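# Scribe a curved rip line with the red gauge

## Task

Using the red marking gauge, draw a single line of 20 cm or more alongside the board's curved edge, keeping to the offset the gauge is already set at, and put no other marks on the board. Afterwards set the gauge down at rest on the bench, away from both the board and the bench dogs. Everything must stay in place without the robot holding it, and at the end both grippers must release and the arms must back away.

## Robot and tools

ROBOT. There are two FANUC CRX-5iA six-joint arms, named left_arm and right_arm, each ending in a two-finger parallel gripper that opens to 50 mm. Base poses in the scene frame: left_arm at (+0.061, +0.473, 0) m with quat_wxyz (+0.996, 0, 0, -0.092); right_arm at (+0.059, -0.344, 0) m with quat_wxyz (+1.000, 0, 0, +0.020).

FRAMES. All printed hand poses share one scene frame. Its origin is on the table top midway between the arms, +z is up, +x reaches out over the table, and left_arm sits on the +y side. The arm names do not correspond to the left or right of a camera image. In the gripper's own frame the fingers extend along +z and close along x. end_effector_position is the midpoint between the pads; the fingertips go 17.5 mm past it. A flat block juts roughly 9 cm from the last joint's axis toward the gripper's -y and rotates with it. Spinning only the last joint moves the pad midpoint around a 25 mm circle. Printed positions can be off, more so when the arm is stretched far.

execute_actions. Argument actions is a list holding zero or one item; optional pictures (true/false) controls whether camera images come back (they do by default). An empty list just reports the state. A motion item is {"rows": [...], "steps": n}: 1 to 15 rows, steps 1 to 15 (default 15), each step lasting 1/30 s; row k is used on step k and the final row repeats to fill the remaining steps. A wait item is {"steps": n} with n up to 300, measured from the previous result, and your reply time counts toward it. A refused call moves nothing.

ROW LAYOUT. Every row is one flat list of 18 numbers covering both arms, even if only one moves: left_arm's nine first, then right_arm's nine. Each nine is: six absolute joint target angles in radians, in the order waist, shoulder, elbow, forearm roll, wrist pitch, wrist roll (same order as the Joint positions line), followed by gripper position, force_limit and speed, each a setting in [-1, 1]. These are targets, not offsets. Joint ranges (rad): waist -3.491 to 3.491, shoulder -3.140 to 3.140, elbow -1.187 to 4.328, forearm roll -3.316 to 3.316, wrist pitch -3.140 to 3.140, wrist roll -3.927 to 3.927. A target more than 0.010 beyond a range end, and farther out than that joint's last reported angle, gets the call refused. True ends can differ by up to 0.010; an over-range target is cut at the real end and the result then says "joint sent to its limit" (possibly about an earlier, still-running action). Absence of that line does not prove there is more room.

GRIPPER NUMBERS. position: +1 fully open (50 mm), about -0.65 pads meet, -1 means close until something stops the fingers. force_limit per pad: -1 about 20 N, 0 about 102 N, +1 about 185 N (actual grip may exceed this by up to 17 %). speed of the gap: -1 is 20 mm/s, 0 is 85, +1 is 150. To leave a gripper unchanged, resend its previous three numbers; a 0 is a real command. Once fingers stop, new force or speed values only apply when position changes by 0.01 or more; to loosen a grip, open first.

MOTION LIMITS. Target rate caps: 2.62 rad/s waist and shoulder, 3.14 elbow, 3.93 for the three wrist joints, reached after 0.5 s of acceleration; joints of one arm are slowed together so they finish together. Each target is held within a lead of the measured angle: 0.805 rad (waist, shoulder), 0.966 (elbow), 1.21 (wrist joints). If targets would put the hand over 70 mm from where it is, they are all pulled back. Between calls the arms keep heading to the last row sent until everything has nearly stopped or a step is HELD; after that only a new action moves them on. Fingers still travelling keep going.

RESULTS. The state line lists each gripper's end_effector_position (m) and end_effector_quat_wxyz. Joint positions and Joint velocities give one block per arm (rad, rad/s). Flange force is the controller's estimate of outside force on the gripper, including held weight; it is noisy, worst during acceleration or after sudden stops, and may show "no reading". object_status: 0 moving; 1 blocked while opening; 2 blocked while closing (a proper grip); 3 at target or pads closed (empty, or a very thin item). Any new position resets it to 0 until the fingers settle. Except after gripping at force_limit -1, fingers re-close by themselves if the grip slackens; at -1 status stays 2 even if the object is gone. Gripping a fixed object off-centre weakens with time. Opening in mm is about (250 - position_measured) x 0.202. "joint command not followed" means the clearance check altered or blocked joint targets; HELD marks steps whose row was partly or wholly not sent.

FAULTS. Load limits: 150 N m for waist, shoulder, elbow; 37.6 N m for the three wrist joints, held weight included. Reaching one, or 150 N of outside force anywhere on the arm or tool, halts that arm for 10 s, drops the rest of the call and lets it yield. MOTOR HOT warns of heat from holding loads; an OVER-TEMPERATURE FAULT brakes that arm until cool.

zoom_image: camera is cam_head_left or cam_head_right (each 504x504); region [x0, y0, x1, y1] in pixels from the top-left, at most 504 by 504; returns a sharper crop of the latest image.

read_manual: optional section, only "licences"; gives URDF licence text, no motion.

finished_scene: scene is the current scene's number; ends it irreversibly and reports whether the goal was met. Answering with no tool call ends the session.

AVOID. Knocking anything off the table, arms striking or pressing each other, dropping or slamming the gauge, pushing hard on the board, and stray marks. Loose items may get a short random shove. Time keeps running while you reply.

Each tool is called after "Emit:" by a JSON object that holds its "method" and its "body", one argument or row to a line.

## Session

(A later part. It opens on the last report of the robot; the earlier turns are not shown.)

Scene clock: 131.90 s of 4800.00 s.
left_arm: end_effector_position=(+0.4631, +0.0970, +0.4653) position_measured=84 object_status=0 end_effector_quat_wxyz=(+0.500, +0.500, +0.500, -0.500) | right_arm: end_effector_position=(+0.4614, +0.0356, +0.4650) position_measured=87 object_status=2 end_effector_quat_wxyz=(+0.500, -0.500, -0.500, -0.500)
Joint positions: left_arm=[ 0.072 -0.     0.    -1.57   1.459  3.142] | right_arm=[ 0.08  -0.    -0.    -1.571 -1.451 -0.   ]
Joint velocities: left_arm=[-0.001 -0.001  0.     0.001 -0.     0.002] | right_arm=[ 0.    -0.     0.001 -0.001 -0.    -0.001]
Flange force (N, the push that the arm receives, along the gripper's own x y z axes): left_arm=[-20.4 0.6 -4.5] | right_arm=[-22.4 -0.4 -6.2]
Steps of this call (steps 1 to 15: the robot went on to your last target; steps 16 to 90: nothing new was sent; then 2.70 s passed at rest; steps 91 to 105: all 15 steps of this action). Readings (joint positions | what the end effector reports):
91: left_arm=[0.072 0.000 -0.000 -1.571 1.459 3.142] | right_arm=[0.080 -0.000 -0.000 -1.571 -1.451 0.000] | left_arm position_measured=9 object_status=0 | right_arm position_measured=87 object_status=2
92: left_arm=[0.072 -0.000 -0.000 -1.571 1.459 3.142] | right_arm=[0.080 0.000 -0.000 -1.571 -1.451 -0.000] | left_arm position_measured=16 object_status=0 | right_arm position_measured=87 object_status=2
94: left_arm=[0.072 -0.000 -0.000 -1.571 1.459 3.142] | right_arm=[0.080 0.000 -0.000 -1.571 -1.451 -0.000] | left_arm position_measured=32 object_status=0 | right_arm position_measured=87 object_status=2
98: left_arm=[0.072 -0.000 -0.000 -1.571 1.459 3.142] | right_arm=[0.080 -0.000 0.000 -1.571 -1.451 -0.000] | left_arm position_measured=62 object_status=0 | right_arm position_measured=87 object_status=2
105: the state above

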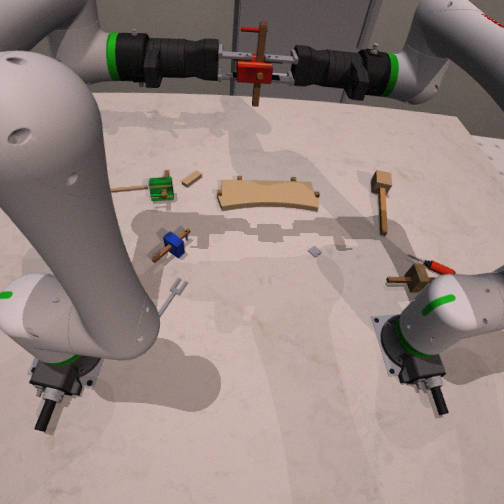

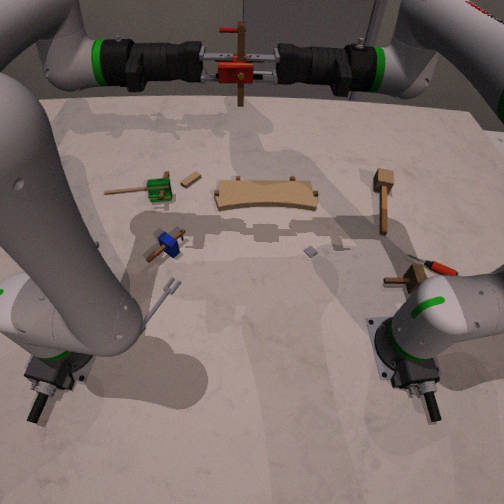

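Emit:
{"method": "execute_actions", "body": {
  "actions": [
    {"rows":[[0.072,0,0,-1.5708,1.459,3.1416,-0.98,-0.2,-0.6,0.08,0,0,-1.5708,-1.4508,0,1,-0.3,0]]}
  ],
  "pictures": false
}}

Emit:
{"method": "execute_actions", "body": {
  "actions": [
    {"rows":[[0.072,0,0,-1.5708,1.459,3.1416,-0.98,-0.2,-0.6,-0.1,0,0,-1.5708,-1.63,0,1,-0.3,0]]}
  ],
  "pictures": false
}}

Emit:
{"method": "execute_actions", "body": {
  "actions": [
    {"rows":[[-0.3228,0.07,-0.1,0,-1.4,2.0776,-0.98,-0.2,-0.6,-0.5,0,0,0,-1.5708,0,1,-0.3,0]]}
  ],
  "pictures": false
}}

Emit:
{"method": "execute_actions", "body": {
  "actions": [
    {"steps":70}
  ],
  "pictures": false
}}

Emit:
{"method": "execute_actions", "body": {
  "actions": [
    {"rows":[[-0.3228,0.1869,-0.1444,0,-1.2395,2.0776,-0.98,-0.2,-0.6,-0.5,0,0,0,-1.5708,0,1,-0.3,0]]}
  ]
}}

Emit:
{"method": "zoom_image", "body": {
  "camera": "cam_head_right",
  "region": [180,160,320,260]
}}

Scene clock: 147.40 s of 4800.00 s.
left_arm: end_effector_position=(+0.4632, +0.0971, +0.4649) position_measured=86 object_status=2 end_effector_quat_wxyz=(+0.500, +0.500, +0.500, -0.500) | right_arm: end_effector_position=(+0.4614, +0.0356, +0.4650) position_measured=3 object_status=3 end_effector_quat_wxyz=(+0.500, -0.500, -0.500, -0.500)
Joint positions: left_arm=[ 0.072  0.    -0.    -1.571  1.459  3.142] | right_arm=[ 0.08  -0.     0.    -1.571 -1.451 -0.   ]
Joint velocities: left_arm=[ 0.001 -0.001  0.001  0.001  0.    -0.003] | right_arm=[-0.    -0.     0.001 -0.     0.001 -0.   ]
Flange force (N, the push that the arm receives, along the gripper's own x y z axes): left_arm=[2.3 -1.3 0.5] | right_arm=[2.0 3.7 -2.1]
Steps of this call (steps 1 to 15: the robot went on to your last target; steps 16 to 90: nothing new was sent; then 12.00 s passed at rest; steps 91 to 105: all 15 steps of this action). Readings (joint positions | what the end effector reports):
91: left_arm=[0.072 0.000 -0.000 -1.571 1.459 3.142] | right_arm=[0.080 -0.000 0.000 -1.571 -1.451 -0.000] | left_arm position_measured=86 object_status=0 | right_arm position_measured=76 object_status=0
92: left_arm=[0.072 0.000 -0.000 -1.571 1.459 3.142] | right_arm=[0.080 -0.000 0.000 -1.571 -1.451 0.000] | left_arm position_measured=86 object_status=0 | right_arm position_measured=62 object_status=0
94: left_arm=[0.072 0.000 -0.000 -1.572 1.459 3.142] | right_arm=[0.080 -0.000 0.000 -1.571 -1.451 -0.000] | left_arm position_measured=86 object_status=0 | right_arm position_measured=34 object_status=0
98: left_arm=[0.072 0.000 -0.000 -1.571 1.459 3.142] | right_arm=[0.080 -0.000 0.000 -1.571 -1.451 0.000] | left_arm position_measured=86 object_status=2 | right_arm position_measured=3 object_status=0
105: the state above

Scene clock: 147.90 s of 4800.00 s.
left_arm: end_effector_position=(+0.4632, +0.0971, +0.4650) position_measured=86 object_status=2 end_effector_quat_wxyz=(+0.500, +0.500, +0.500, -0.500) | right_arm: end_effector_position=(+0.4639, -0.0415, +0.4650) position_measured=3 object_status=3 end_effector_quat_wxyz=(+0.500, -0.500, -0.500, -0.500)
Joint positions: left_arm=[ 0.072  0.    -0.    -1.571  1.459  3.142] | right_arm=[-0.1   -0.     0.    -1.571 -1.63  -0.   ]
Joint velocities: left_arm=[ 0.    -0.    -0.     0.    -0.    -0.001] | right_arm=[-0.003 -0.     0.001  0.    -0.003  0.   ]
Flange force (N, the push that the arm receives, along the gripper's own x y z axes): left_arm=[2.2 -2.2 1.4] | right_arm=[2.0 1.7 -0.3]
Steps of this call (steps 1 to 15: all 15 steps of this action). Readings (joint positions | what the end effector reports):
1: left_arm=[0.072 0.000 -0.000 -1.571 1.459 3.142] | right_arm=[0.080 -0.000 0.000 -1.571 -1.451 -0.000] | left_arm position_measured=86 object_status=2 | right_arm position_measured=3 object_status=3
2: left_arm=[0.072 0.000 -0.000 -1.571 1.459 3.142] | right_arm=[0.075 -0.000 0.000 -1.571 -1.456 -0.000] | left_arm position_measured=86 object_status=2 | right_arm position_measured=3 object_status=3
4: left_arm=[0.072 0.000 -0.000 -1.571 1.459 3.142] | right_arm=[0.049 -0.000 0.000 -1.571 -1.483 0.000] | left_arm position_measured=86 object_status=2 | right_arm position_measured=3 object_status=3
8: left_arm=[0.072 0.000 -0.000 -1.571 1.459 3.142] | right_arm=[-0.053 -0.000 0.000 -1.571 -1.583 -0.000] | left_arm position_measured=86 object_status=2 | right_arm position_measured=3 object_status=3
15: the state above

Scene clock: 148.40 s of 4800.00 s.
left_arm: end_effector_position=(+0.5641, +0.0185, +0.5665) position_measured=86 object_status=2 end_effector_quat_wxyz=(+0.693, +0.325, +0.471, -0.438) | right_arm: end_effector_position=(+0.4889, -0.1658, +0.3486) position_measured=3 object_status=3 end_effector_quat_wxyz=(-0.368, +0.631, +0.543, +0.413)
Joint positions: left_arm=[-0.06   0.023 -0.033 -1.106  0.994  2.785] | right_arm=[-0.217 -0.    -0.    -1.173 -1.612 -0.   ]
Joint velocities: left_arm=[-0.299  0.053 -0.076  1.251 -1.278 -0.81 ] | right_arm=[-0.23  -0.    -0.     0.923  0.034  0.   ]
Flange force (N, the push that the arm receives, along the gripper's own x y z axes): left_arm=[3.1 -0.8 -2.7] | right_arm=[1.6 2.9 0.3]
Steps of this call (steps 1 to 15: all 15 steps of this action). Readings (joint positions | what the end effector reports):
1: left_arm=[0.072 0.000 -0.000 -1.570 1.458 3.141] | right_arm=[-0.100 -0.000 0.000 -1.571 -1.630 -0.000] | left_arm position_measured=86 object_status=2 | right_arm position_measured=3 object_status=3
2: left_arm=[0.070 0.000 -0.000 -1.563 1.451 3.135] | right_arm=[-0.102 -0.000 0.000 -1.564 -1.630 -0.000] | left_arm position_measured=86 object_status=2 | right_arm position_measured=3 object_status=3
4: left_arm=[0.056 0.002 -0.004 -1.523 1.411 3.100] | right_arm=[-0.116 -0.000 0.000 -1.523 -1.627 -0.000] | left_arm position_measured=86 object_status=2 | right_arm position_measured=3 object_status=3
8: left_arm=[0.012 0.010 -0.015 -1.380 1.269 2.980] | right_arm=[-0.157 -0.000 -0.000 -1.393 -1.621 -0.000] | left_arm position_measured=86 object_status=2 | right_arm position_measured=3 object_status=3
15: the state above

Scene clock: 150.73 s of 4800.00 s.
left_arm: end_effector_position=(+0.3937, +0.1147, +0.1933) position_measured=86 object_status=2 end_effector_quat_wxyz=(+0.000, +0.000, +1.000, -0.000) | right_arm: end_effector_position=(+0.3645, -0.6402, +0.2670) position_measured=3 object_status=3 end_effector_quat_wxyz=(-0.000, +0.850, +0.527, -0.000)
Joint positions: left_arm=[-0.323  0.07  -0.1   -0.    -1.4    2.078] | right_arm=[-0.5    0.    -0.     0.    -1.571 -0.   ]
Joint velocities: left_arm=[ 0.001  0.     0.001 -0.001 -0.    -0.   ] | right_arm=[ 0.001  0.     0.    -0.     0.    -0.   ]
Flange force (N, the push that the arm receives, along the gripper's own x y z axes): left_arm=[2.6 0.6 3.1] | right_arm=[-3.1 2.5 -2.9]
Steps of this call (steps 1 to 70: the robot went on to your last target). Readings (joint positions | what the end effector reports):
1: left_arm=[-0.071 0.025 -0.036 -1.063 0.949 2.757] | right_arm=[-0.224 -0.000 -0.000 -1.142 -1.611 -0.000] | left_arm position_measured=86 object_status=2 | right_arm position_measured=3 object_status=3
2: left_arm=[-0.081 0.027 -0.039 -1.020 0.903 2.730] | right_arm=[-0.232 -0.000 -0.000 -1.110 -1.610 0.000] | left_arm position_measured=86 object_status=2 | right_arm position_measured=3 object_status=3
4: left_arm=[-0.101 0.031 -0.044 -0.933 0.805 2.675] | right_arm=[-0.247 -0.000 -0.000 -1.047 -1.608 -0.000] | left_arm position_measured=86 object_status=2 | right_arm position_measured=3 object_status=3
8: left_arm=[-0.140 0.037 -0.054 -0.772 0.596 2.571] | right_arm=[-0.277 -0.000 -0.000 -0.923 -1.603 0.000] | left_arm position_measured=86 object_status=2 | right_arm position_measured=3 object_status=3
70: the state above

Scene clock: 151.23 s of 4800.00 s.
left_arm: end_effector_position=(+0.4199, +0.1001, +0.1202) position_measured=86 object_status=2 end_effector_quat_wxyz=(+0.000, +0.000, +1.000, -0.000) | right_arm: end_effector_position=(+0.3645, -0.6402, +0.2670) position_measured=3 object_status=3 end_effector_quat_wxyz=(-0.000, +0.850, +0.527, -0.000)
Joint positions: left_arm=[-0.323  0.187 -0.144  0.    -1.24   2.078] | right_arm=[-0.5    0.     0.     0.    -1.571  0.   ]
Joint velocities: left_arm=[ 0.     0.002 -0.001 -0.001  0.003  0.   ] | right_arm=[-0.     0.    -0.     0.     0.     0.001]
Flange force (N, the push that the arm receives, along the gripper's own x y z axes): left_arm=[2.7 2.1 3.1] | right_arm=[-3.2 2.7 -3.0]
Steps of this call (steps 1 to 15: all 15 steps of this action). Readings (joint positions | what the end effector reports):
1: left_arm=[-0.323 0.071 -0.100 0.000 -1.400 2.078] | right_arm=[-0.500 -0.000 -0.000 0.000 -1.571 0.000] | left_arm position_measured=86 object_status=2 | right_arm position_measured=3 object_status=3
2: left_arm=[-0.323 0.075 -0.102 0.000 -1.393 2.078] | right_arm=[-0.500 -0.000 0.000 0.000 -1.571 -0.000] | left_arm position_measured=86 object_status=2 | right_arm position_measured=3 object_status=3
4: left_arm=[-0.323 0.101 -0.112 0.000 -1.356 2.078] | right_arm=[-0.500 0.000 0.000 0.000 -1.571 -0.000] | left_arm position_measured=86 object_status=2 | right_arm position_measured=3 object_status=3
8: left_arm=[-0.323 0.174 -0.139 0.000 -1.259 2.078] | right_arm=[-0.500 0.000 0.000 0.000 -1.571 -0.000] | left_arm position_measured=86 object_status=2 | right_arm position_measured=3 object_status=3
15: the state above

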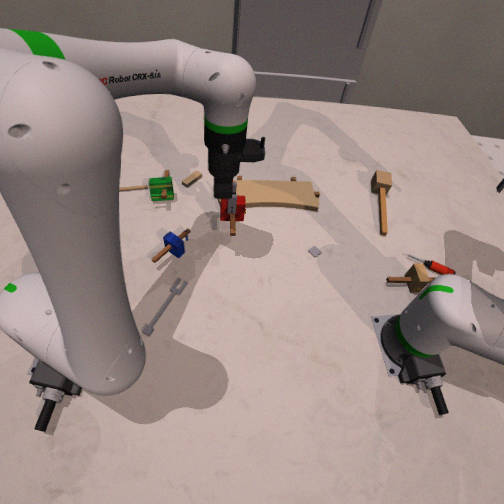

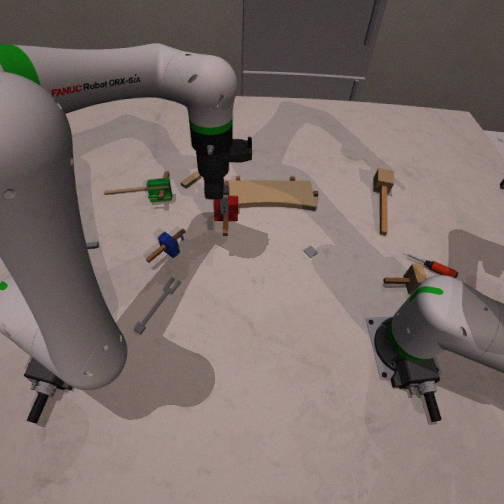

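Region (180, 160, 320, 260) of cam_head_right's 504x504 image, scaled by 3.600, with more detail than that image has; it fills the top 360 rows of this view, and the rest is white.

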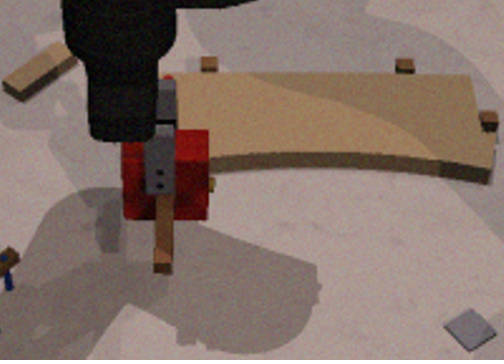

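Emit:
{"method": "execute_actions", "body": {
  "actions": [
    {"rows":[[-0.2914,0.3372,-0.0767,0,-1.1569,2.2742,-0.98,-0.2,-0.6,-0.5,0,0,0,-1.5708,0,1,-0.3,0]]}
  ],
  "pictures": false
}}

Emit:
{"method": "execute_actions", "body": {
  "actions": [
    {"rows":[[-0.2866,0.3426,-0.0694,0,-1.1589,2.2694,-0.98,-0.2,-0.6,-0.5,0,0,0,-1.5708,0,1,-0.3,0]],"steps":10}
  ],
  "pictures": false
}}

Emit:
{"method": "execute_actions", "body": {
  "actions": [
    {"rows":[[-0.2842,0.3453,-0.0657,0,-1.1598,2.267,-0.98,-0.2,-0.6,-0.5,0,0,0,-1.5708,0,1,-0.3,0]],"steps":10}
  ]
}}

Emit:
{"method": "zoom_image", "body": {
  "camera": "cam_head_right",
  "region": [200,170,320,250]
}}

Scene clock: 172.20 s of 4800.00 s.
left_arm: end_effector_position=(+0.4776, +0.0909, +0.0711) position_measured=86 object_status=2 end_effector_quat_wxyz=(+0.000, -0.113, +0.994, +0.000) | right_arm: end_effector_position=(+0.3645, -0.6402, +0.2670) position_measured=3 object_status=3 end_effector_quat_wxyz=(-0.000, +0.850, +0.527, -0.000)
Joint positions: left_arm=[-0.291  0.337 -0.077 -0.    -1.157  2.274] | right_arm=[-0.5    0.     0.     0.    -1.571  0.   ]
Joint velocities: left_arm=[-0.     0.004 -0.    -0.     0.002  0.003] | right_arm=[ 0.    -0.001  0.     0.    -0.    -0.001]
Flange force (N, the push that the arm receives, along the gripper's own x y z axes): left_arm=[4.7 4.6 0.2] | right_arm=[-2.1 0.7 -2.6]
Steps of this call (steps 1 to 15: the robot went on to your last target; steps 16 to 90: nothing new was sent; then 17.47 s passed at rest; steps 91 to 105: all 15 steps of this action). Readings (joint positions | what the end effector reports):
91: left_arm=[-0.323 0.187 -0.144 -0.000 -1.239 2.078] | right_arm=[-0.500 0.000 0.000 0.000 -1.571 -0.000] | left_arm position_measured=86 object_status=2 | right_arm position_measured=3 object_status=3
92: left_arm=[-0.322 0.192 -0.142 -0.000 -1.237 2.084] | right_arm=[-0.500 0.000 -0.000 0.000 -1.571 -0.000] | left_arm position_measured=86 object_status=2 | right_arm position_measured=3 object_status=3
94: left_arm=[-0.316 0.218 -0.130 -0.000 -1.222 2.119] | right_arm=[-0.500 0.000 -0.000 0.000 -1.571 -0.000] | left_arm position_measured=86 object_status=2 | right_arm position_measured=3 object_status=3
98: left_arm=[-0.297 0.309 -0.090 -0.000 -1.173 2.237] | right_arm=[-0.500 0.000 0.000 0.000 -1.571 -0.000] | left_arm position_measured=86 object_status=2 | right_arm position_measured=3 object_status=3
105: the state above

Scene clock: 172.53 s of 4800.00 s.
left_arm: end_effector_position=(+0.4815, +0.0918, +0.0710) position_measured=86 object_status=2 end_effector_quat_wxyz=(-0.000, -0.114, +0.994, +0.000) | right_arm: end_effector_position=(+0.3645, -0.6402, +0.2670) position_measured=3 object_status=3 end_effector_quat_wxyz=(-0.000, +0.850, +0.527, -0.000)
Joint positions: left_arm=[-0.287  0.343 -0.069 -0.    -1.159  2.269] | right_arm=[-0.5    0.     0.     0.    -1.571  0.   ]
Joint velocities: left_arm=[ 0.002  0.002  0.001  0.    -0.     0.001] | right_arm=[ 0.     0.    -0.    -0.     0.001  0.001]
Flange force (N, the push that the arm receives, along the gripper's own x y z axes): left_arm=[3.7 3.8 2.5] | right_arm=[-1.7 2.5 -2.4]
Steps of this call (steps 1 to 10: all 10 steps of this action). Readings (joint positions | what the end effector reports):
1: left_arm=[-0.291 0.337 -0.076 -0.000 -1.157 2.274] | right_arm=[-0.500 0.000 0.000 0.000 -1.571 -0.000] | left_arm position_measured=86 object_status=2 | right_arm position_measured=3 object_status=3
2: left_arm=[-0.290 0.339 -0.074 -0.000 -1.157 2.273] | right_arm=[-0.500 0.000 -0.000 0.000 -1.571 0.000] | left_arm position_measured=86 object_status=2 | right_arm position_measured=3 object_status=3
4: left_arm=[-0.288 0.341 -0.071 -0.000 -1.158 2.271] | right_arm=[-0.500 0.000 0.000 0.000 -1.571 -0.000] | left_arm position_measured=86 object_status=2 | right_arm position_measured=3 object_status=3
8: left_arm=[-0.287 0.342 -0.070 -0.000 -1.159 2.270] | right_arm=[-0.500 0.000 0.000 0.000 -1.571 0.000] | left_arm position_measured=86 object_status=2 | right_arm position_measured=3 object_status=3
10: the state above

Scene clock: 172.87 s of 4800.00 s.
left_arm: end_effector_position=(+0.4835, +0.0923, +0.0710) position_measured=86 object_status=2 end_effector_quat_wxyz=(+0.000, -0.114, +0.994, +0.000) | right_arm: end_effector_position=(+0.3645, -0.6402, +0.2670) position_measured=3 object_status=3 end_effector_quat_wxyz=(-0.000, +0.850, +0.527, -0.000)
Joint positions: left_arm=[-0.284  0.345 -0.066 -0.    -1.16   2.267] | right_arm=[-0.5    0.     0.     0.    -1.571 -0.   ]
Joint velocities: left_arm=[ 0.     0.001  0.002  0.001 -0.    -0.003] | right_arm=[ 0.     0.    -0.     0.     0.001  0.001]
Flange force (N, the push that the arm receives, along the gripper's own x y z axes): left_arm=[1.5 -1.6 2.2] | right_arm=[-3.4 3.3 -3.5]
Steps of this call (steps 1 to 10: all 10 steps of this action). Readings (joint positions | what the end effector reports):
1: left_arm=[-0.286 0.343 -0.069 -0.000 -1.159 2.269] | right_arm=[-0.500 0.000 0.000 0.000 -1.571 -0.000] | left_arm position_measured=86 object_status=2 | right_arm position_measured=3 object_status=3
2: left_arm=[-0.286 0.344 -0.068 -0.000 -1.159 2.268] | right_arm=[-0.500 0.000 0.000 0.000 -1.571 -0.000] | left_arm position_measured=86 object_status=2 | right_arm position_measured=3 object_status=3
4: left_arm=[-0.285 0.345 -0.067 -0.000 -1.160 2.268] | right_arm=[-0.500 0.000 0.000 0.000 -1.571 0.000] | left_arm position_measured=86 object_status=2 | right_arm position_measured=3 object_status=3
8: left_arm=[-0.284 0.345 -0.066 -0.000 -1.160 2.267] | right_arm=[-0.500 -0.000 -0.000 0.000 -1.571 0.000] | left_arm position_measured=86 object_status=2 | right_arm position_measured=3 object_status=3
10: the state above

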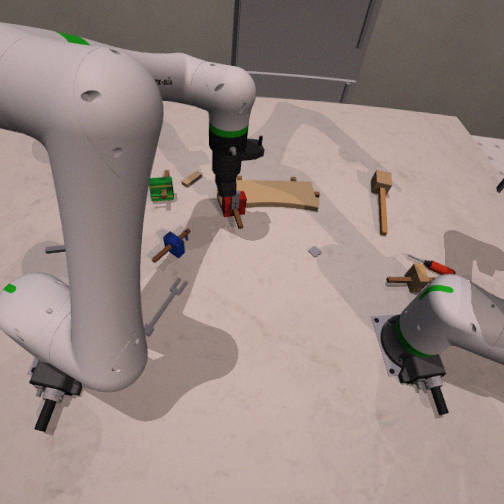

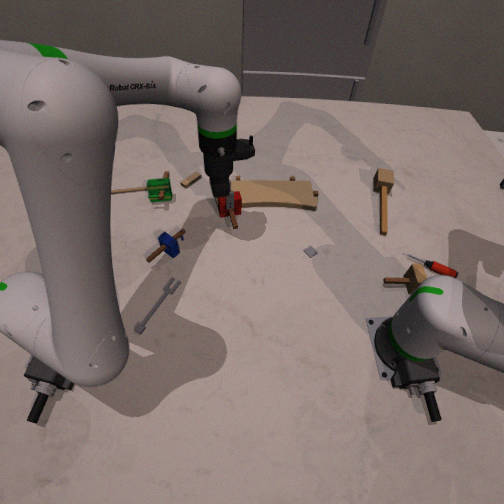

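Region (200, 170, 320, 250) of cam_head_right's 504x504 image, scaled by 4.200, with more detail than that image has.

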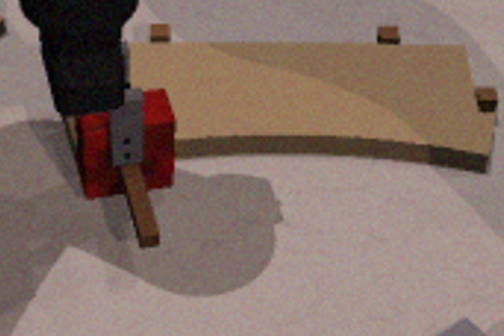

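Emit:
{"method": "execute_actions", "body": {
  "actions": [
    {"rows":[[-0.2818,0.348,-0.062,0,-1.1608,2.2646,-0.98,-0.2,-0.6,-0.5,0,0,0,-1.5708,0,1,-0.3,0]],"steps":10}
  ],
  "pictures": false
}}

Emit:
{"method": "execute_actions", "body": {
  "actions": [
    {"rows":[[-0.28,0.3501,-0.0593,0,-1.1614,2.2628,-0.98,-0.2,-0.6,-0.5,0,0,0,-1.5708,0,1,-0.3,0]],"steps":10}
  ],
  "pictures": false
}}

Scene clock: 185.13 s of 4800.00 s.
left_arm: end_effector_position=(+0.4854, +0.0927, +0.0710) position_measured=86 object_status=2 end_effector_quat_wxyz=(-0.000, -0.114, +0.994, -0.000) | right_arm: end_effector_position=(+0.3645, -0.6402, +0.2670) position_measured=3 object_status=3 end_effector_quat_wxyz=(-0.000, +0.850, +0.527, -0.000)
Joint positions: left_arm=[-0.282  0.348 -0.062  0.    -1.161  2.265] | right_arm=[-0.5    0.     0.     0.    -1.571 -0.   ]
Joint velocities: left_arm=[-0.001  0.001  0.    -0.001 -0.    -0.   ] | right_arm=[-0.    -0.    -0.001  0.001  0.    -0.   ]
Flange force (N, the push that the arm receives, along the gripper's own x y z axes): left_arm=[1.9 1.6 1.7] | right_arm=[-2.5 1.9 -2.6]
Steps of this call (steps 1 to 15: the robot went on to your last target; steps 16 to 90: nothing new was sent; then 8.93 s passed at rest; steps 91 to 100: all 10 steps of this action). Readings (joint positions | what the end effector reports):
91: left_arm=[-0.284 0.346 -0.065 0.000 -1.160 2.267] | right_arm=[-0.500 0.000 0.000 0.000 -1.571 -0.000] | left_arm position_measured=86 object_status=2 | right_arm position_measured=3 object_status=3
92: left_arm=[-0.283 0.346 -0.064 0.000 -1.160 2.266] | right_arm=[-0.500 0.000 0.000 0.000 -1.571 -0.000] | left_arm position_measured=86 object_status=2 | right_arm position_measured=3 object_status=3
94: left_arm=[-0.282 0.347 -0.063 0.000 -1.161 2.265] | right_arm=[-0.500 -0.000 -0.000 0.000 -1.571 -0.000] | left_arm position_measured=86 object_status=2 | right_arm position_measured=3 object_status=3
98: left_arm=[-0.282 0.348 -0.062 0.000 -1.161 2.265] | right_arm=[-0.500 0.000 0.000 0.000 -1.571 0.000] | left_arm position_measured=86 object_status=2 | right_arm position_measured=3 object_status=3
100: the state above

Scene clock: 185.47 s of 4800.00 s.
left_arm: end_effector_position=(+0.4869, +0.0930, +0.0710) position_measured=86 object_status=2 end_effector_quat_wxyz=(-0.000, -0.114, +0.994, +0.000) | right_arm: end_effector_position=(+0.3645, -0.6402, +0.2670) position_measured=3 object_status=3 end_effector_quat_wxyz=(-0.000, +0.850, +0.527, -0.000)
Joint positions: left_arm=[-0.28   0.35  -0.059  0.    -1.161  2.263] | right_arm=[-0.5    0.     0.     0.    -1.571 -0.   ]
Joint velocities: left_arm=[ 0.002 -0.002 -0.001  0.    -0.    -0.001] | right_arm=[-0.001 -0.    -0.     0.     0.001 -0.   ]
Flange force (N, the push that the arm receives, along the gripper's own x y z axes): left_arm=[3.2 1.6 2.0] | right_arm=[-2.2 2.2 -3.1]
Steps of this call (steps 1 to 10: all 10 steps of this action). Readings (joint positions | what the end effector reports):
1: left_arm=[-0.282 0.348 -0.062 0.000 -1.161 2.264] | right_arm=[-0.500 0.000 0.000 0.000 -1.571 0.000] | left_arm position_measured=86 object_status=2 | right_arm position_measured=3 object_status=3
2: left_arm=[-0.281 0.349 -0.061 0.000 -1.161 2.264] | right_arm=[-0.500 0.000 0.000 0.000 -1.571 -0.000] | left_arm position_measured=86 object_status=2 | right_arm position_measured=3 object_status=3
4: left_arm=[-0.280 0.350 -0.060 0.000 -1.161 2.263] | right_arm=[-0.500 0.000 0.000 0.000 -1.571 -0.000] | left_arm position_measured=86 object_status=2 | right_arm position_measured=3 object_status=3
8: left_arm=[-0.280 0.350 -0.059 0.000 -1.161 2.263] | right_arm=[-0.500 0.000 0.000 0.000 -1.571 -0.000] | left_arm position_measured=86 object_status=2 | right_arm position_measured=3 object_status=3
10: the state above

Emit:
{"method": "execute_actions", "body": {
  "actions": [
    {"rows":[[-0.2782,0.3521,-0.0565,0,-1.1622,2.261,-0.98,-0.2,-0.6,-0.5,0,0,0,-1.5708,0,1,-0.3,0]],"steps":10}
  ],
  "pictures": false
}}

Emit:
{"method": "execute_actions", "body": {
  "actions": [
    {"rows":[[-0.277,0.3535,-0.0547,0,-1.1626,2.2598,-0.98,-0.2,-0.6,-0.5,0,0,0,-1.5708,0,1,-0.3,0]],"steps":10}
  ],
  "pictures": false
}}

Scene clock: 192.57 s of 4800.00 s.
left_arm: end_effector_position=(+0.4882, +0.0934, +0.0710) position_measured=86 object_status=2 end_effector_quat_wxyz=(-0.000, -0.114, +0.994, +0.000) | right_arm: end_effector_position=(+0.3645, -0.6402, +0.2670) position_measured=3 object_status=3 end_effector_quat_wxyz=(-0.000, +0.850, +0.527, -0.000)
Joint positions: left_arm=[-0.278  0.352 -0.057  0.    -1.162  2.261] | right_arm=[-0.5    0.     0.     0.    -1.571 -0.   ]
Joint velocities: left_arm=[ 0.     0.002  0.001 -0.     0.    -0.001] | right_arm=[-0.    -0.    -0.    -0.     0.    -0.001]
Flange force (N, the push that the arm receives, along the gripper's own x y z axes): left_arm=[38.9 6.1 -14.9] | right_arm=[-3.6 2.5 -2.8]
Steps of this call (steps 1 to 15: the robot went on to your last target; steps 16 to 90: nothing new was sent; then 3.77 s passed at rest; steps 91 to 100: all 10 steps of this action). Readings (joint positions | what the end effector reports):
91: left_arm=[-0.280 0.350 -0.059 0.000 -1.161 2.263] | right_arm=[-0.500 0.000 0.000 0.000 -1.571 -0.000] | left_arm position_measured=86 object_status=2 | right_arm position_measured=3 object_status=3
92: left_arm=[-0.279 0.351 -0.058 0.000 -1.162 2.262] | right_arm=[-0.500 0.000 0.000 0.000 -1.571 -0.000] | left_arm position_measured=86 object_status=2 | right_arm position_measured=3 object_status=3
94: left_arm=[-0.279 0.352 -0.057 0.000 -1.162 2.261] | right_arm=[-0.500 0.000 0.000 0.000 -1.571 -0.000] | left_arm position_measured=86 object_status=2 | right_arm position_measured=3 object_status=3
98: left_arm=[-0.278 0.352 -0.057 0.000 -1.162 2.261] | right_arm=[-0.500 0.000 0.000 0.000 -1.571 -0.000] | left_arm position_measured=86 object_status=2 | right_arm position_measured=3 object_status=3
100: the state above

Scene clock: 192.90 s of 4800.00 s.
left_arm: end_effector_position=(+0.4892, +0.0936, +0.0710) position_measured=86 object_status=2 end_effector_quat_wxyz=(-0.000, -0.114, +0.994, +0.000) | right_arm: end_effector_position=(+0.3645, -0.6402, +0.2670) position_measured=3 object_status=3 end_effector_quat_wxyz=(-0.000, +0.850, +0.527, -0.000)
Joint positions: left_arm=[-0.277  0.353 -0.055  0.    -1.163  2.26 ] | right_arm=[-0.5    0.     0.     0.    -1.571 -0.   ]
Joint velocities: left_arm=[ 0.    -0.003  0.001 -0.    -0.     0.001] | right_arm=[-0.    -0.001  0.    -0.     0.002 -0.   ]
Flange force (N, the push that the arm receives, along the gripper's own x y z axes): left_arm=[60.4 9.3 -26.1] | right_arm=[-3.1 2.4 -2.4]
Steps of this call (steps 1 to 10: all 10 steps of this action). Readings (joint positions | what the end effector reports):
1: left_arm=[-0.278 0.352 -0.056 0.000 -1.162 2.261] | right_arm=[-0.500 0.000 0.000 0.000 -1.571 0.000] | left_arm position_measured=86 object_status=2 | right_arm position_measured=3 object_status=3
2: left_arm=[-0.278 0.353 -0.056 0.000 -1.163 2.260] | right_arm=[-0.500 0.000 -0.000 0.000 -1.571 0.000] | left_arm position_measured=86 object_status=2 | right_arm position_measured=3 object_status=3
4: left_arm=[-0.277 0.353 -0.055 0.000 -1.163 2.260] | right_arm=[-0.500 0.000 0.000 0.000 -1.571 -0.000] | left_arm position_measured=86 object_status=2 | right_arm position_measured=3 object_status=3
8: left_arm=[-0.277 0.353 -0.055 0.000 -1.163 2.260] | right_arm=[-0.500 -0.000 0.000 0.000 -1.571 -0.000] | left_arm position_measured=86 object_status=2 | right_arm position_measured=3 object_status=3
10: the state above

Emit:
{"method": "execute_actions", "body": {
  "actions": [
    {"rows":[[-0.2866,0.3426,-0.0694,0,-1.1589,2.2694,-0.98,-0.2,-0.6,-0.5,0,0,0,-1.5708,0,1,-0.3,0]],"steps":8}
  ],
  "pictures": false
}}

Emit:
{"method": "execute_actions", "body": {
  "actions": [
    {"rows":[[-0.4234,0.5397,0.2137,0,-1.2448,2.2312,-0.98,-0.2,-0.6,-0.5,0,0,0,-1.5708,0,1,-0.3,0]]}
  ],
  "pictures": false
}}

Emit:
{"method": "execute_actions", "body": {
  "actions": [
    {"rows":[[-0.4204,0.5444,0.2209,0,-1.2473,2.2282,-0.98,-0.2,-0.6,-0.5,0,0,0,-1.5708,0,1,-0.3,0]],"steps":12}
  ],
  "pictures": false
}}

Emit:
{"method": "execute_actions", "body": {
  "actions": [
    {"rows":[[-0.4189,0.5468,0.2245,0,-1.2485,2.2267,-0.98,-0.2,-0.6,-0.5,0,0,0,-1.5708,0,1,-0.3,0]],"steps":10}
  ],
  "pictures": false
}}

Scene clock: 206.33 s of 4800.00 s.
left_arm: end_effector_position=(+0.4820, +0.0920, +0.0709) position_measured=86 object_status=2 end_effector_quat_wxyz=(+0.000, -0.114, +0.994, +0.000) | right_arm: end_effector_position=(+0.3645, -0.6402, +0.2670) position_measured=3 object_status=3 end_effector_quat_wxyz=(-0.000, +0.850, +0.527, -0.000)
Joint positions: left_arm=[-0.286  0.343 -0.069 -0.    -1.159  2.269] | right_arm=[-0.5   -0.     0.     0.    -1.571  0.   ]
Joint velocities: left_arm=[-0.007 -0.006 -0.009  0.003 -0.001  0.003] | right_arm=[ 0.    -0.     0.    -0.001 -0.001  0.001]
Flange force (N, the push that the arm receives, along the gripper's own x y z axes): left_arm=[4.5 1.3 0.8] | right_arm=[-3.0 3.6 -4.1]
Steps of this call (steps 1 to 15: the robot went on to your last target; steps 16 to 90: nothing new was sent; then 10.17 s passed at rest; steps 91 to 98: all 8 steps of this action). Readings (joint positions | what the end effector reports):
91: left_arm=[-0.277 0.353 -0.055 -0.000 -1.162 2.260] | right_arm=[-0.500 0.000 -0.000 0.000 -1.571 -0.000] | left_arm position_measured=86 object_status=2 | right_arm position_measured=3 object_status=3
92: left_arm=[-0.279 0.351 -0.059 -0.001 -1.160 2.262] | right_arm=[-0.500 0.000 -0.000 0.000 -1.571 -0.000] | left_arm position_measured=86 object_status=2 | right_arm position_measured=3 object_status=3
94: left_arm=[-0.283 0.346 -0.065 -0.001 -1.159 2.267] | right_arm=[-0.500 0.000 0.000 0.000 -1.571 -0.000] | left_arm position_measured=86 object_status=2 | right_arm position_measured=3 object_status=3
98: the state above

Scene clock: 206.83 s of 4800.00 s.
left_arm: end_effector_position=(+0.4955, -0.0108, +0.0710) position_measured=86 object_status=2 end_effector_quat_wxyz=(-0.000, -0.027, +1.000, +0.000) | right_arm: end_effector_position=(+0.3645, -0.6402, +0.2670) position_measured=3 object_status=3 end_effector_quat_wxyz=(-0.000, +0.850, +0.527, -0.000)
Joint positions: left_arm=[-0.423  0.539  0.212  0.    -1.244  2.231] | right_arm=[-0.5    0.    -0.     0.    -1.571 -0.   ]
Joint velocities: left_arm=[-0.006  0.014  0.023 -0.    -0.008 -0.003] | right_arm=[ 0.    -0.    -0.001  0.    -0.001 -0.   ]
Flange force (N, the push that the arm receives, along the gripper's own x y z axes): left_arm=[1.4 -6.5 3.1] | right_arm=[-2.6 2.2 -2.9]
Steps of this call (steps 1 to 15: all 15 steps of this action). Readings (joint positions | what the end effector reports):
1: left_arm=[-0.287 0.343 -0.069 -0.000 -1.159 2.269] | right_arm=[-0.500 0.000 0.000 0.000 -1.571 -0.000] | left_arm position_measured=86 object_status=2 | right_arm position_measured=3 object_status=3
2: left_arm=[-0.289 0.347 -0.063 -0.000 -1.162 2.268] | right_arm=[-0.500 0.000 0.000 0.000 -1.571 -0.000] | left_arm position_measured=86 object_status=2 | right_arm position_measured=3 object_status=3
4: left_arm=[-0.305 0.369 -0.031 -0.000 -1.173 2.262] | right_arm=[-0.500 0.000 0.000 0.000 -1.571 -0.000] | left_arm position_measured=86 object_status=2 | right_arm position_measured=3 object_status=3
8: left_arm=[-0.368 0.459 0.098 0.000 -1.211 2.245] | right_arm=[-0.500 0.000 0.000 0.000 -1.571 -0.000] | left_arm position_measured=86 object_status=2 | right_arm position_measured=3 object_status=3
15: the state above

Scene clock: 207.23 s of 4800.00 s.
left_arm: end_effector_position=(+0.4985, -0.0112, +0.0711) position_measured=86 object_status=2 end_effector_quat_wxyz=(-0.000, -0.026, +1.000, -0.000) | right_arm: end_effector_position=(+0.3645, -0.6402, +0.2670) position_measured=3 object_status=3 end_effector_quat_wxyz=(-0.000, +0.850, +0.527, -0.000)
Joint positions: left_arm=[-0.42   0.544  0.221  0.    -1.247  2.228] | right_arm=[-0.5    0.    -0.     0.    -1.571 -0.   ]
Joint velocities: left_arm=[-0.001  0.001 -0.    -0.002 -0.    -0.001] | right_arm=[-0.     0.     0.     0.001  0.001  0.   ]
Flange force (N, the push that the arm receives, along the gripper's own x y z axes): left_arm=[4.6 3.6 2.5] | right_arm=[-1.9 1.3 -2.2]
Steps of this call (steps 1 to 12: all 12 steps of this action). Readings (joint positions | what the end effector reports):
1: left_arm=[-0.423 0.539 0.213 0.000 -1.245 2.231] | right_arm=[-0.500 0.000 0.000 0.000 -1.571 0.000] | left_arm position_measured=86 object_status=2 | right_arm position_measured=3 object_status=3
2: left_arm=[-0.422 0.541 0.216 0.000 -1.246 2.230] | right_arm=[-0.500 0.000 0.000 0.000 -1.571 -0.000] | left_arm position_measured=86 object_status=2 | right_arm position_measured=3 object_status=3
4: left_arm=[-0.421 0.543 0.219 0.000 -1.247 2.229] | right_arm=[-0.500 0.000 0.000 0.000 -1.571 0.000] | left_arm position_measured=86 object_status=2 | right_arm position_measured=3 object_status=3
8: left_arm=[-0.421 0.544 0.221 0.000 -1.247 2.228] | right_arm=[-0.500 0.000 0.000 0.000 -1.571 -0.000] | left_arm position_measured=86 object_status=2 | right_arm position_measured=3 object_status=3
12: the state above

Scene clock: 207.57 s of 4800.00 s.
left_arm: end_effector_position=(+0.5000, -0.0111, +0.0710) position_measured=86 object_status=2 end_effector_quat_wxyz=(-0.000, -0.026, +1.000, +0.000) | right_arm: end_effector_position=(+0.3645, -0.6402, +0.2670) position_measured=3 object_status=3 end_effector_quat_wxyz=(-0.000, +0.850, +0.527, -0.000)
Joint positions: left_arm=[-0.419  0.547  0.224  0.    -1.248  2.227] | right_arm=[-0.5    0.     0.     0.    -1.571 -0.   ]
Joint velocities: left_arm=[ 0.001 -0.     0.    -0.    -0.     0.001] | right_arm=[ 0.    -0.001  0.001 -0.     0.     0.001]
Flange force (N, the push that the arm receives, along the gripper's own x y z axes): left_arm=[3.0 1.3 1.6] | right_arm=[-1.6 2.5 -2.9]
Steps of this call (steps 1 to 10: all 10 steps of this action). Readings (joint positions | what the end effector reports):
1: left_arm=[-0.420 0.545 0.221 0.000 -1.247 2.228] | right_arm=[-0.500 0.000 -0.000 0.000 -1.571 -0.000] | left_arm position_measured=86 object_status=2 | right_arm position_measured=3 object_status=3
2: left_arm=[-0.420 0.545 0.222 0.000 -1.248 2.228] | right_arm=[-0.500 0.000 0.000 0.000 -1.571 0.000] | left_arm position_measured=86 object_status=2 | right_arm position_measured=3 object_status=3
4: left_arm=[-0.419 0.546 0.224 0.000 -1.248 2.227] | right_arm=[-0.500 -0.000 0.000 0.000 -1.571 -0.000] | left_arm position_measured=86 object_status=2 | right_arm position_measured=3 object_status=3
8: left_arm=[-0.419 0.547 0.224 0.000 -1.248 2.227] | right_arm=[-0.500 0.000 0.000 0.000 -1.571 -0.000] | left_arm position_measured=86 object_status=2 | right_arm position_measured=3 object_status=3
10: the state above

Probe +6, then back off and on to R'.

Emit:
{"method": "execute_actions", "body": {
  "actions": [
    {"rows":[[-0.4174,0.5492,0.2282,0,-1.2498,2.2252,-0.98,-0.2,-0.6,-0.5,0,0,0,-1.5708,0,1,-0.3,0]],"steps":10}
  ],
  "pictures": false
}}

Emit:
{"method": "execute_actions", "body": {
  "actions": [
    {"rows":[[-0.4234,0.5397,0.2137,0,-1.2448,2.2312,-0.98,-0.2,-0.6,-0.5,0,0,0,-1.5708,0,1,-0.3,0]],"steps":8}
  ],
  "pictures": false
}}

Emit:
{"method": "execute_actions", "body": {
  "actions": [
    {"rows":[[-0.5657,0.7791,0.5972,0,-1.389,2.1685,-0.98,-0.2,-0.6,-0.5,0,0,0,-1.5708,0,1,-0.3,0]]}
  ],
  "pictures": false
}}

Emit:
{"method": "execute_actions", "body": {
  "actions": [
    {"rows":[[-0.5637,0.7841,0.6057,0,-1.3924,2.1665,-0.98,-0.2,-0.6,-0.5,0,0,0,-1.5708,0,1,-0.3,0]]}
  ],
  "pictures": false
}}

Emit:
{"method": "execute_actions", "body": {
  "actions": [
    {"rows":[[-0.5625,0.7871,0.6107,0,-1.3944,2.1653,-0.98,-0.2,-0.6,-0.5,0,0,0,-1.5708,0,1,-0.3,0]],"steps":10}
  ]
}}

Emit:
{"method": "zoom_image", "body": {
  "camera": "cam_head_left",
  "region": [230,170,340,240]
}}

Scene clock: 228.60 s of 4800.00 s.
left_arm: end_effector_position=(+0.5016, -0.0110, +0.0710) position_measured=86 object_status=2 end_effector_quat_wxyz=(-0.000, -0.026, +1.000, +0.000) | right_arm: end_effector_position=(+0.3645, -0.6402, +0.2670) position_measured=3 object_status=3 end_effector_quat_wxyz=(-0.000, +0.850, +0.527, -0.000)
Joint positions: left_arm=[-0.417  0.549  0.228 -0.    -1.25   2.225] | right_arm=[-0.5    0.    -0.     0.    -1.571  0.   ]
Joint velocities: left_arm=[-0.001 -0.     0.    -0.001 -0.     0.002] | right_arm=[-0.     0.     0.001  0.     0.    -0.001]
Flange force (N, the push that the arm receives, along the gripper's own x y z axes): left_arm=[2.5 0.4 1.6] | right_arm=[-3.3 2.1 -2.4]
Steps of this call (steps 1 to 15: the robot went on to your last target; steps 16 to 90: nothing new was sent; then 17.70 s passed at rest; steps 91 to 100: all 10 steps of this action). Readings (joint positions | what the end effector reports):
91: left_arm=[-0.419 0.547 0.225 -0.000 -1.249 2.227] | right_arm=[-0.500 0.000 0.000 0.000 -1.571 -0.000] | left_arm position_measured=86 object_status=2 | right_arm position_measured=3 object_status=3
92: left_arm=[-0.418 0.548 0.226 -0.000 -1.249 2.226] | right_arm=[-0.500 0.000 0.000 0.000 -1.571 -0.000] | left_arm position_measured=86 object_status=2 | right_arm position_measured=3 object_status=3
94: left_arm=[-0.418 0.549 0.227 -0.000 -1.250 2.226] | right_arm=[-0.500 0.000 0.000 0.000 -1.571 0.000] | left_arm position_measured=86 object_status=2 | right_arm position_measured=3 object_status=3
98: left_arm=[-0.417 0.549 0.228 -0.000 -1.250 2.225] | right_arm=[-0.500 0.000 0.000 0.000 -1.571 -0.000] | left_arm position_measured=86 object_status=2 | right_arm position_measured=3 object_status=3
100: the state above

Scene clock: 228.87 s of 4800.00 s.
left_arm: end_effector_position=(+0.4958, -0.0113, +0.0710) position_measured=86 object_status=2 end_effector_quat_wxyz=(+0.000, -0.026, +1.000, +0.000) | right_arm: end_effector_position=(+0.3645, -0.6402, +0.2670) position_measured=3 object_status=3 end_effector_quat_wxyz=(-0.000, +0.850, +0.527, -0.000)
Joint positions: left_arm=[-0.423  0.54   0.214 -0.    -1.245  2.231] | right_arm=[-0.5    0.     0.     0.    -1.571 -0.   ]
Joint velocities: left_arm=[-0.003 -0.004 -0.007  0.001  0.002  0.004] | right_arm=[ 0.     0.     0.001 -0.    -0.     0.002]
Flange force (N, the push that the arm receives, along the gripper's own x y z axes): left_arm=[3.0 -0.4 1.7] | right_arm=[-3.1 2.8 -3.2]
Steps of this call (steps 1 to 8: all 8 steps of this action). Readings (joint positions | what the end effector reports):
1: left_arm=[-0.417 0.549 0.228 -0.000 -1.250 2.225] | right_arm=[-0.500 0.000 -0.000 0.000 -1.571 -0.000] | left_arm position_measured=86 object_status=2 | right_arm position_measured=3 object_status=3
2: left_arm=[-0.418 0.547 0.224 -0.000 -1.249 2.226] | right_arm=[-0.500 0.000 -0.000 0.000 -1.571 0.000] | left_arm position_measured=86 object_status=2 | right_arm position_measured=3 object_status=3
4: left_arm=[-0.422 0.542 0.217 -0.000 -1.246 2.229] | right_arm=[-0.500 0.000 0.000 0.000 -1.571 -0.000] | left_arm position_measured=86 object_status=2 | right_arm position_measured=3 object_status=3
8: the state above

Scene clock: 229.37 s of 4800.00 s.
left_arm: end_effector_position=(+0.4896, -0.1275, +0.0710) position_measured=86 object_status=2 end_effector_quat_wxyz=(-0.000, +0.073, +0.997, +0.000) | right_arm: end_effector_position=(+0.3645, -0.6402, +0.2670) position_measured=3 object_status=3 end_effector_quat_wxyz=(-0.000, +0.850, +0.527, -0.000)
Joint positions: left_arm=[-0.561  0.772  0.585 -0.    -1.384  2.17 ] | right_arm=[-0.5    0.     0.     0.    -1.571 -0.   ]
Joint velocities: left_arm=[-0.118  0.198  0.314 -0.    -0.115 -0.048] | right_arm=[ 0.     0.     0.    -0.    -0.    -0.001]
Flange force (N, the push that the arm receives, along the gripper's own x y z axes): left_arm=[1.3 -12.4 7.4] | right_arm=[-2.9 2.2 -3.0]
Steps of this call (steps 1 to 15: all 15 steps of this action). Readings (joint positions | what the end effector reports):
1: left_arm=[-0.423 0.540 0.215 -0.000 -1.245 2.231] | right_arm=[-0.500 0.000 0.000 0.000 -1.571 -0.000] | left_arm position_measured=86 object_status=2 | right_arm position_measured=3 object_status=3
2: left_arm=[-0.426 0.544 0.220 -0.000 -1.248 2.230] | right_arm=[-0.500 0.000 0.000 0.000 -1.571 -0.000] | left_arm position_measured=86 object_status=2 | right_arm position_measured=3 object_status=3
4: left_arm=[-0.438 0.564 0.252 -0.000 -1.261 2.223] | right_arm=[-0.500 0.000 -0.000 0.000 -1.571 -0.000] | left_arm position_measured=86 object_status=2 | right_arm position_measured=3 object_status=3
8: left_arm=[-0.489 0.650 0.389 -0.000 -1.313 2.200] | right_arm=[-0.500 0.000 0.000 0.000 -1.571 -0.000] | left_arm position_measured=86 object_status=2 | right_arm position_measured=3 object_status=3
15: the state above

Scene clock: 229.87 s of 4800.00 s.
left_arm: end_effector_position=(+0.4913, -0.1315, +0.0710) position_measured=86 object_status=2 end_effector_quat_wxyz=(+0.000, +0.076, +0.997, +0.000) | right_arm: end_effector_position=(+0.3645, -0.6402, +0.2670) position_measured=3 object_status=3 end_effector_quat_wxyz=(-0.000, +0.850, +0.527, -0.000)
Joint positions: left_arm=[-0.564  0.784  0.606 -0.    -1.392  2.167] | right_arm=[-0.5    0.     0.     0.    -1.571 -0.   ]
Joint velocities: left_arm=[ 0.001  0.     0.002 -0.    -0.    -0.   ] | right_arm=[-0.001  0.    -0.001  0.    -0.001 -0.001]
Flange force (N, the push that the arm receives, along the gripper's own x y z axes): left_arm=[3.2 2.8 2.7] | right_arm=[-3.5 3.3 -3.2]
Steps of this call (steps 1 to 15: all 15 steps of this action). Readings (joint positions | what the end effector reports):
1: left_arm=[-0.564 0.777 0.593 -0.000 -1.387 2.169] | right_arm=[-0.500 0.000 0.000 0.000 -1.571 -0.000] | left_arm position_measured=86 object_status=2 | right_arm position_measured=3 object_status=3
2: left_arm=[-0.564 0.780 0.598 -0.000 -1.389 2.168] | right_arm=[-0.500 0.000 -0.000 0.000 -1.571 -0.000] | left_arm position_measured=86 object_status=2 | right_arm position_measured=3 object_status=3
4: left_arm=[-0.564 0.783 0.603 -0.000 -1.391 2.167] | right_arm=[-0.500 -0.000 -0.000 0.000 -1.571 -0.000] | left_arm position_measured=86 object_status=2 | right_arm position_measured=3 object_status=3
8: left_arm=[-0.564 0.784 0.605 -0.000 -1.392 2.167] | right_arm=[-0.500 0.000 0.000 0.000 -1.571 -0.000] | left_arm position_measured=86 object_status=2 | right_arm position_measured=3 object_status=3
15: the state above

Scene clock: 230.20 s of 4800.00 s.
left_arm: end_effector_position=(+0.4927, -0.1317, +0.0710) position_measured=86 object_status=2 end_effector_quat_wxyz=(-0.000, +0.076, +0.997, +0.000) | right_arm: end_effector_position=(+0.3645, -0.6402, +0.2670) position_measured=3 object_status=3 end_effector_quat_wxyz=(-0.000, +0.850, +0.527, -0.000)
Joint positions: left_arm=[-0.563  0.787  0.611 -0.    -1.394  2.165] | right_arm=[-0.5    0.     0.     0.    -1.571 -0.   ]
Joint velocities: left_arm=[-0.001  0.001  0.001 -0.001 -0.     0.   ] | right_arm=[-0.    -0.     0.     0.     0.    -0.002]
Flange force (N, the push that the arm receives, along the gripper's own x y z axes): left_arm=[4.5 3.9 1.9] | right_arm=[-2.9 2.2 -3.2]
Steps of this call (steps 1 to 10: all 10 steps of this action). Readings (joint positions | what the end effector reports):
1: left_arm=[-0.564 0.784 0.606 -0.000 -1.393 2.166] | right_arm=[-0.500 0.000 -0.000 0.000 -1.571 -0.000] | left_arm position_measured=86 object_status=2 | right_arm position_measured=3 object_status=3
2: left_arm=[-0.563 0.785 0.608 -0.000 -1.393 2.166] | right_arm=[-0.500 0.000 0.000 0.000 -1.571 0.000] | left_arm position_measured=86 object_status=2 | right_arm position_measured=3 object_status=3
4: left_arm=[-0.563 0.786 0.610 -0.000 -1.394 2.166] | right_arm=[-0.500 0.000 0.000 0.000 -1.571 0.000] | left_arm position_measured=86 object_status=2 | right_arm position_measured=3 object_status=3
8: left_arm=[-0.563 0.787 0.611 -0.000 -1.394 2.165] | right_arm=[-0.500 0.000 0.000 0.000 -1.571 -0.000] | left_arm position_measured=86 object_status=2 | right_arm position_measured=3 object_status=3
10: the state above

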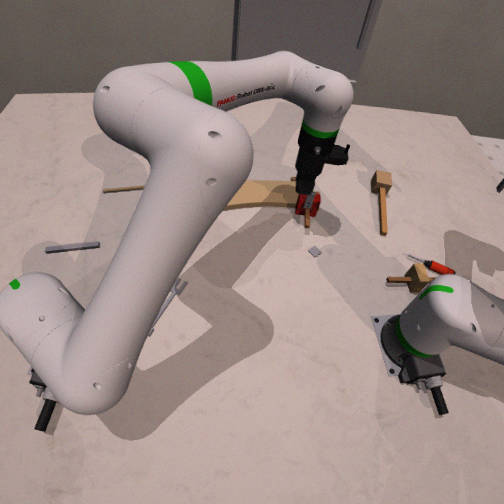

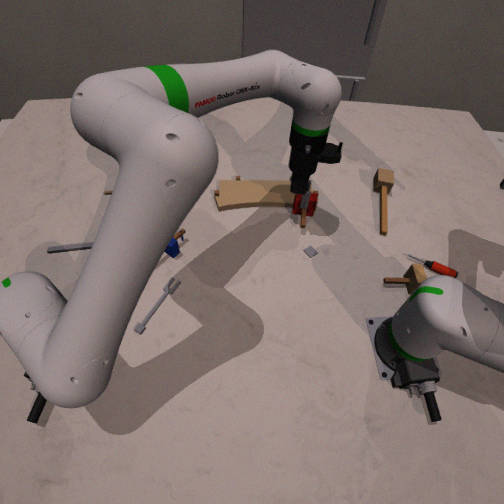

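Region (230, 170, 340, 240) of cam_head_left's 504x504 image, scaled by 4.582, with more detail than that image has; it fills the top 321 rows of this view, and the rest is white.

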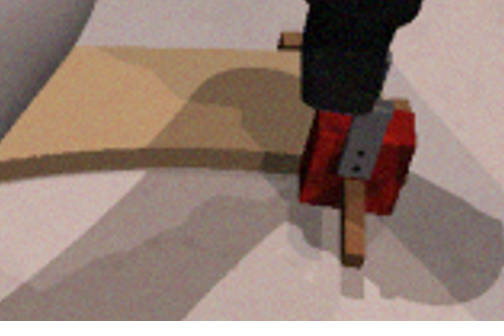

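Emit:
{"method": "execute_actions", "body": {
  "actions": [
    {"rows":[[-0.5613,0.7902,0.6158,0,-1.3964,2.1641,-0.98,-0.2,-0.6,-0.5,0,0,0,-1.5708,0,1,-0.3,0]],"steps":10}
  ],
  "pictures": false
}}

Emit:
{"method": "execute_actions", "body": {
  "actions": [
    {"rows":[[-0.5602,0.7932,0.6209,0,-1.3985,2.163,-0.98,-0.2,-0.6,-0.5,0,0,0,-1.5708,0,1,-0.3,0]],"steps":10}
  ],
  "pictures": false
}}

Scene clock: 237.30 s of 4800.00 s.
left_arm: end_effector_position=(+0.4941, -0.1319, +0.0709) position_measured=86 object_status=2 end_effector_quat_wxyz=(-0.000, +0.076, +0.997, +0.000) | right_arm: end_effector_position=(+0.3645, -0.6402, +0.2670) position_measured=3 object_status=3 end_effector_quat_wxyz=(-0.000, +0.850, +0.527, -0.000)
Joint positions: left_arm=[-0.561  0.79   0.616  0.    -1.396  2.164] | right_arm=[-0.5    0.     0.     0.    -1.571 -0.   ]
Joint velocities: left_arm=[-0.001 -0.     0.002 -0.001  0.     0.001] | right_arm=[ 0.     0.     0.001 -0.001  0.     0.001]
Flange force (N, the push that the arm receives, along the gripper's own x y z axes): left_arm=[15.0 7.6 -1.2] | right_arm=[-2.6 1.6 -2.9]
Steps of this call (steps 1 to 15: the robot went on to your last target; steps 16 to 90: nothing new was sent; then 3.77 s passed at rest; steps 91 to 100: all 10 steps of this action). Readings (joint positions | what the end effector reports):
91: left_arm=[-0.562 0.787 0.611 0.000 -1.395 2.165] | right_arm=[-0.500 -0.000 0.000 0.000 -1.571 -0.000] | left_arm position_measured=86 object_status=2 | right_arm position_measured=3 object_status=3
92: left_arm=[-0.562 0.788 0.613 0.000 -1.395 2.165] | right_arm=[-0.500 0.000 0.000 0.000 -1.571 -0.000] | left_arm position_measured=86 object_status=2 | right_arm position_measured=3 object_status=3
94: left_arm=[-0.562 0.790 0.615 0.000 -1.396 2.164] | right_arm=[-0.500 0.000 0.000 0.000 -1.571 -0.000] | left_arm position_measured=86 object_status=2 | right_arm position_measured=3 object_status=3
98: left_arm=[-0.561 0.790 0.616 0.000 -1.396 2.164] | right_arm=[-0.500 0.000 0.000 0.000 -1.571 -0.000] | left_arm position_measured=86 object_status=2 | right_arm position_measured=3 object_status=3
100: the state above

Scene clock: 237.63 s of 4800.00 s.
left_arm: end_effector_position=(+0.4954, -0.1321, +0.0709) position_measured=86 object_status=2 end_effector_quat_wxyz=(-0.000, +0.076, +0.997, -0.000) | right_arm: end_effector_position=(+0.3645, -0.6402, +0.2670) position_measured=3 object_status=3 end_effector_quat_wxyz=(-0.000, +0.850, +0.527, -0.000)
Joint positions: left_arm=[-0.56   0.793  0.621  0.    -1.399  2.163] | right_arm=[-0.5    0.     0.     0.    -1.571 -0.   ]
Joint velocities: left_arm=[ 0.002  0.     0.001  0.001  0.    -0.002] | right_arm=[ 0.     0.     0.001 -0.    -0.001  0.   ]
Flange force (N, the push that the arm receives, along the gripper's own x y z axes): left_arm=[46.1 17.1 -13.2] | right_arm=[-1.7 1.9 -2.3]
Steps of this call (steps 1 to 10: all 10 steps of this action). Readings (joint positions | what the end effector reports):
1: left_arm=[-0.561 0.790 0.616 0.000 -1.397 2.164] | right_arm=[-0.500 0.000 0.000 0.000 -1.571 -0.000] | left_arm position_measured=86 object_status=2 | right_arm position_measured=3 object_status=3
2: left_arm=[-0.561 0.791 0.618 0.000 -1.398 2.164] | right_arm=[-0.500 0.000 -0.000 0.000 -1.571 -0.000] | left_arm position_measured=86 object_status=2 | right_arm position_measured=3 object_status=3
4: left_arm=[-0.561 0.792 0.620 0.000 -1.398 2.163] | right_arm=[-0.500 0.000 -0.000 0.000 -1.571 -0.000] | left_arm position_measured=86 object_status=2 | right_arm position_measured=3 object_status=3
8: left_arm=[-0.560 0.793 0.621 0.000 -1.399 2.163] | right_arm=[-0.500 0.000 0.000 0.000 -1.571 0.000] | left_arm position_measured=86 object_status=2 | right_arm position_measured=3 object_status=3
10: the state above


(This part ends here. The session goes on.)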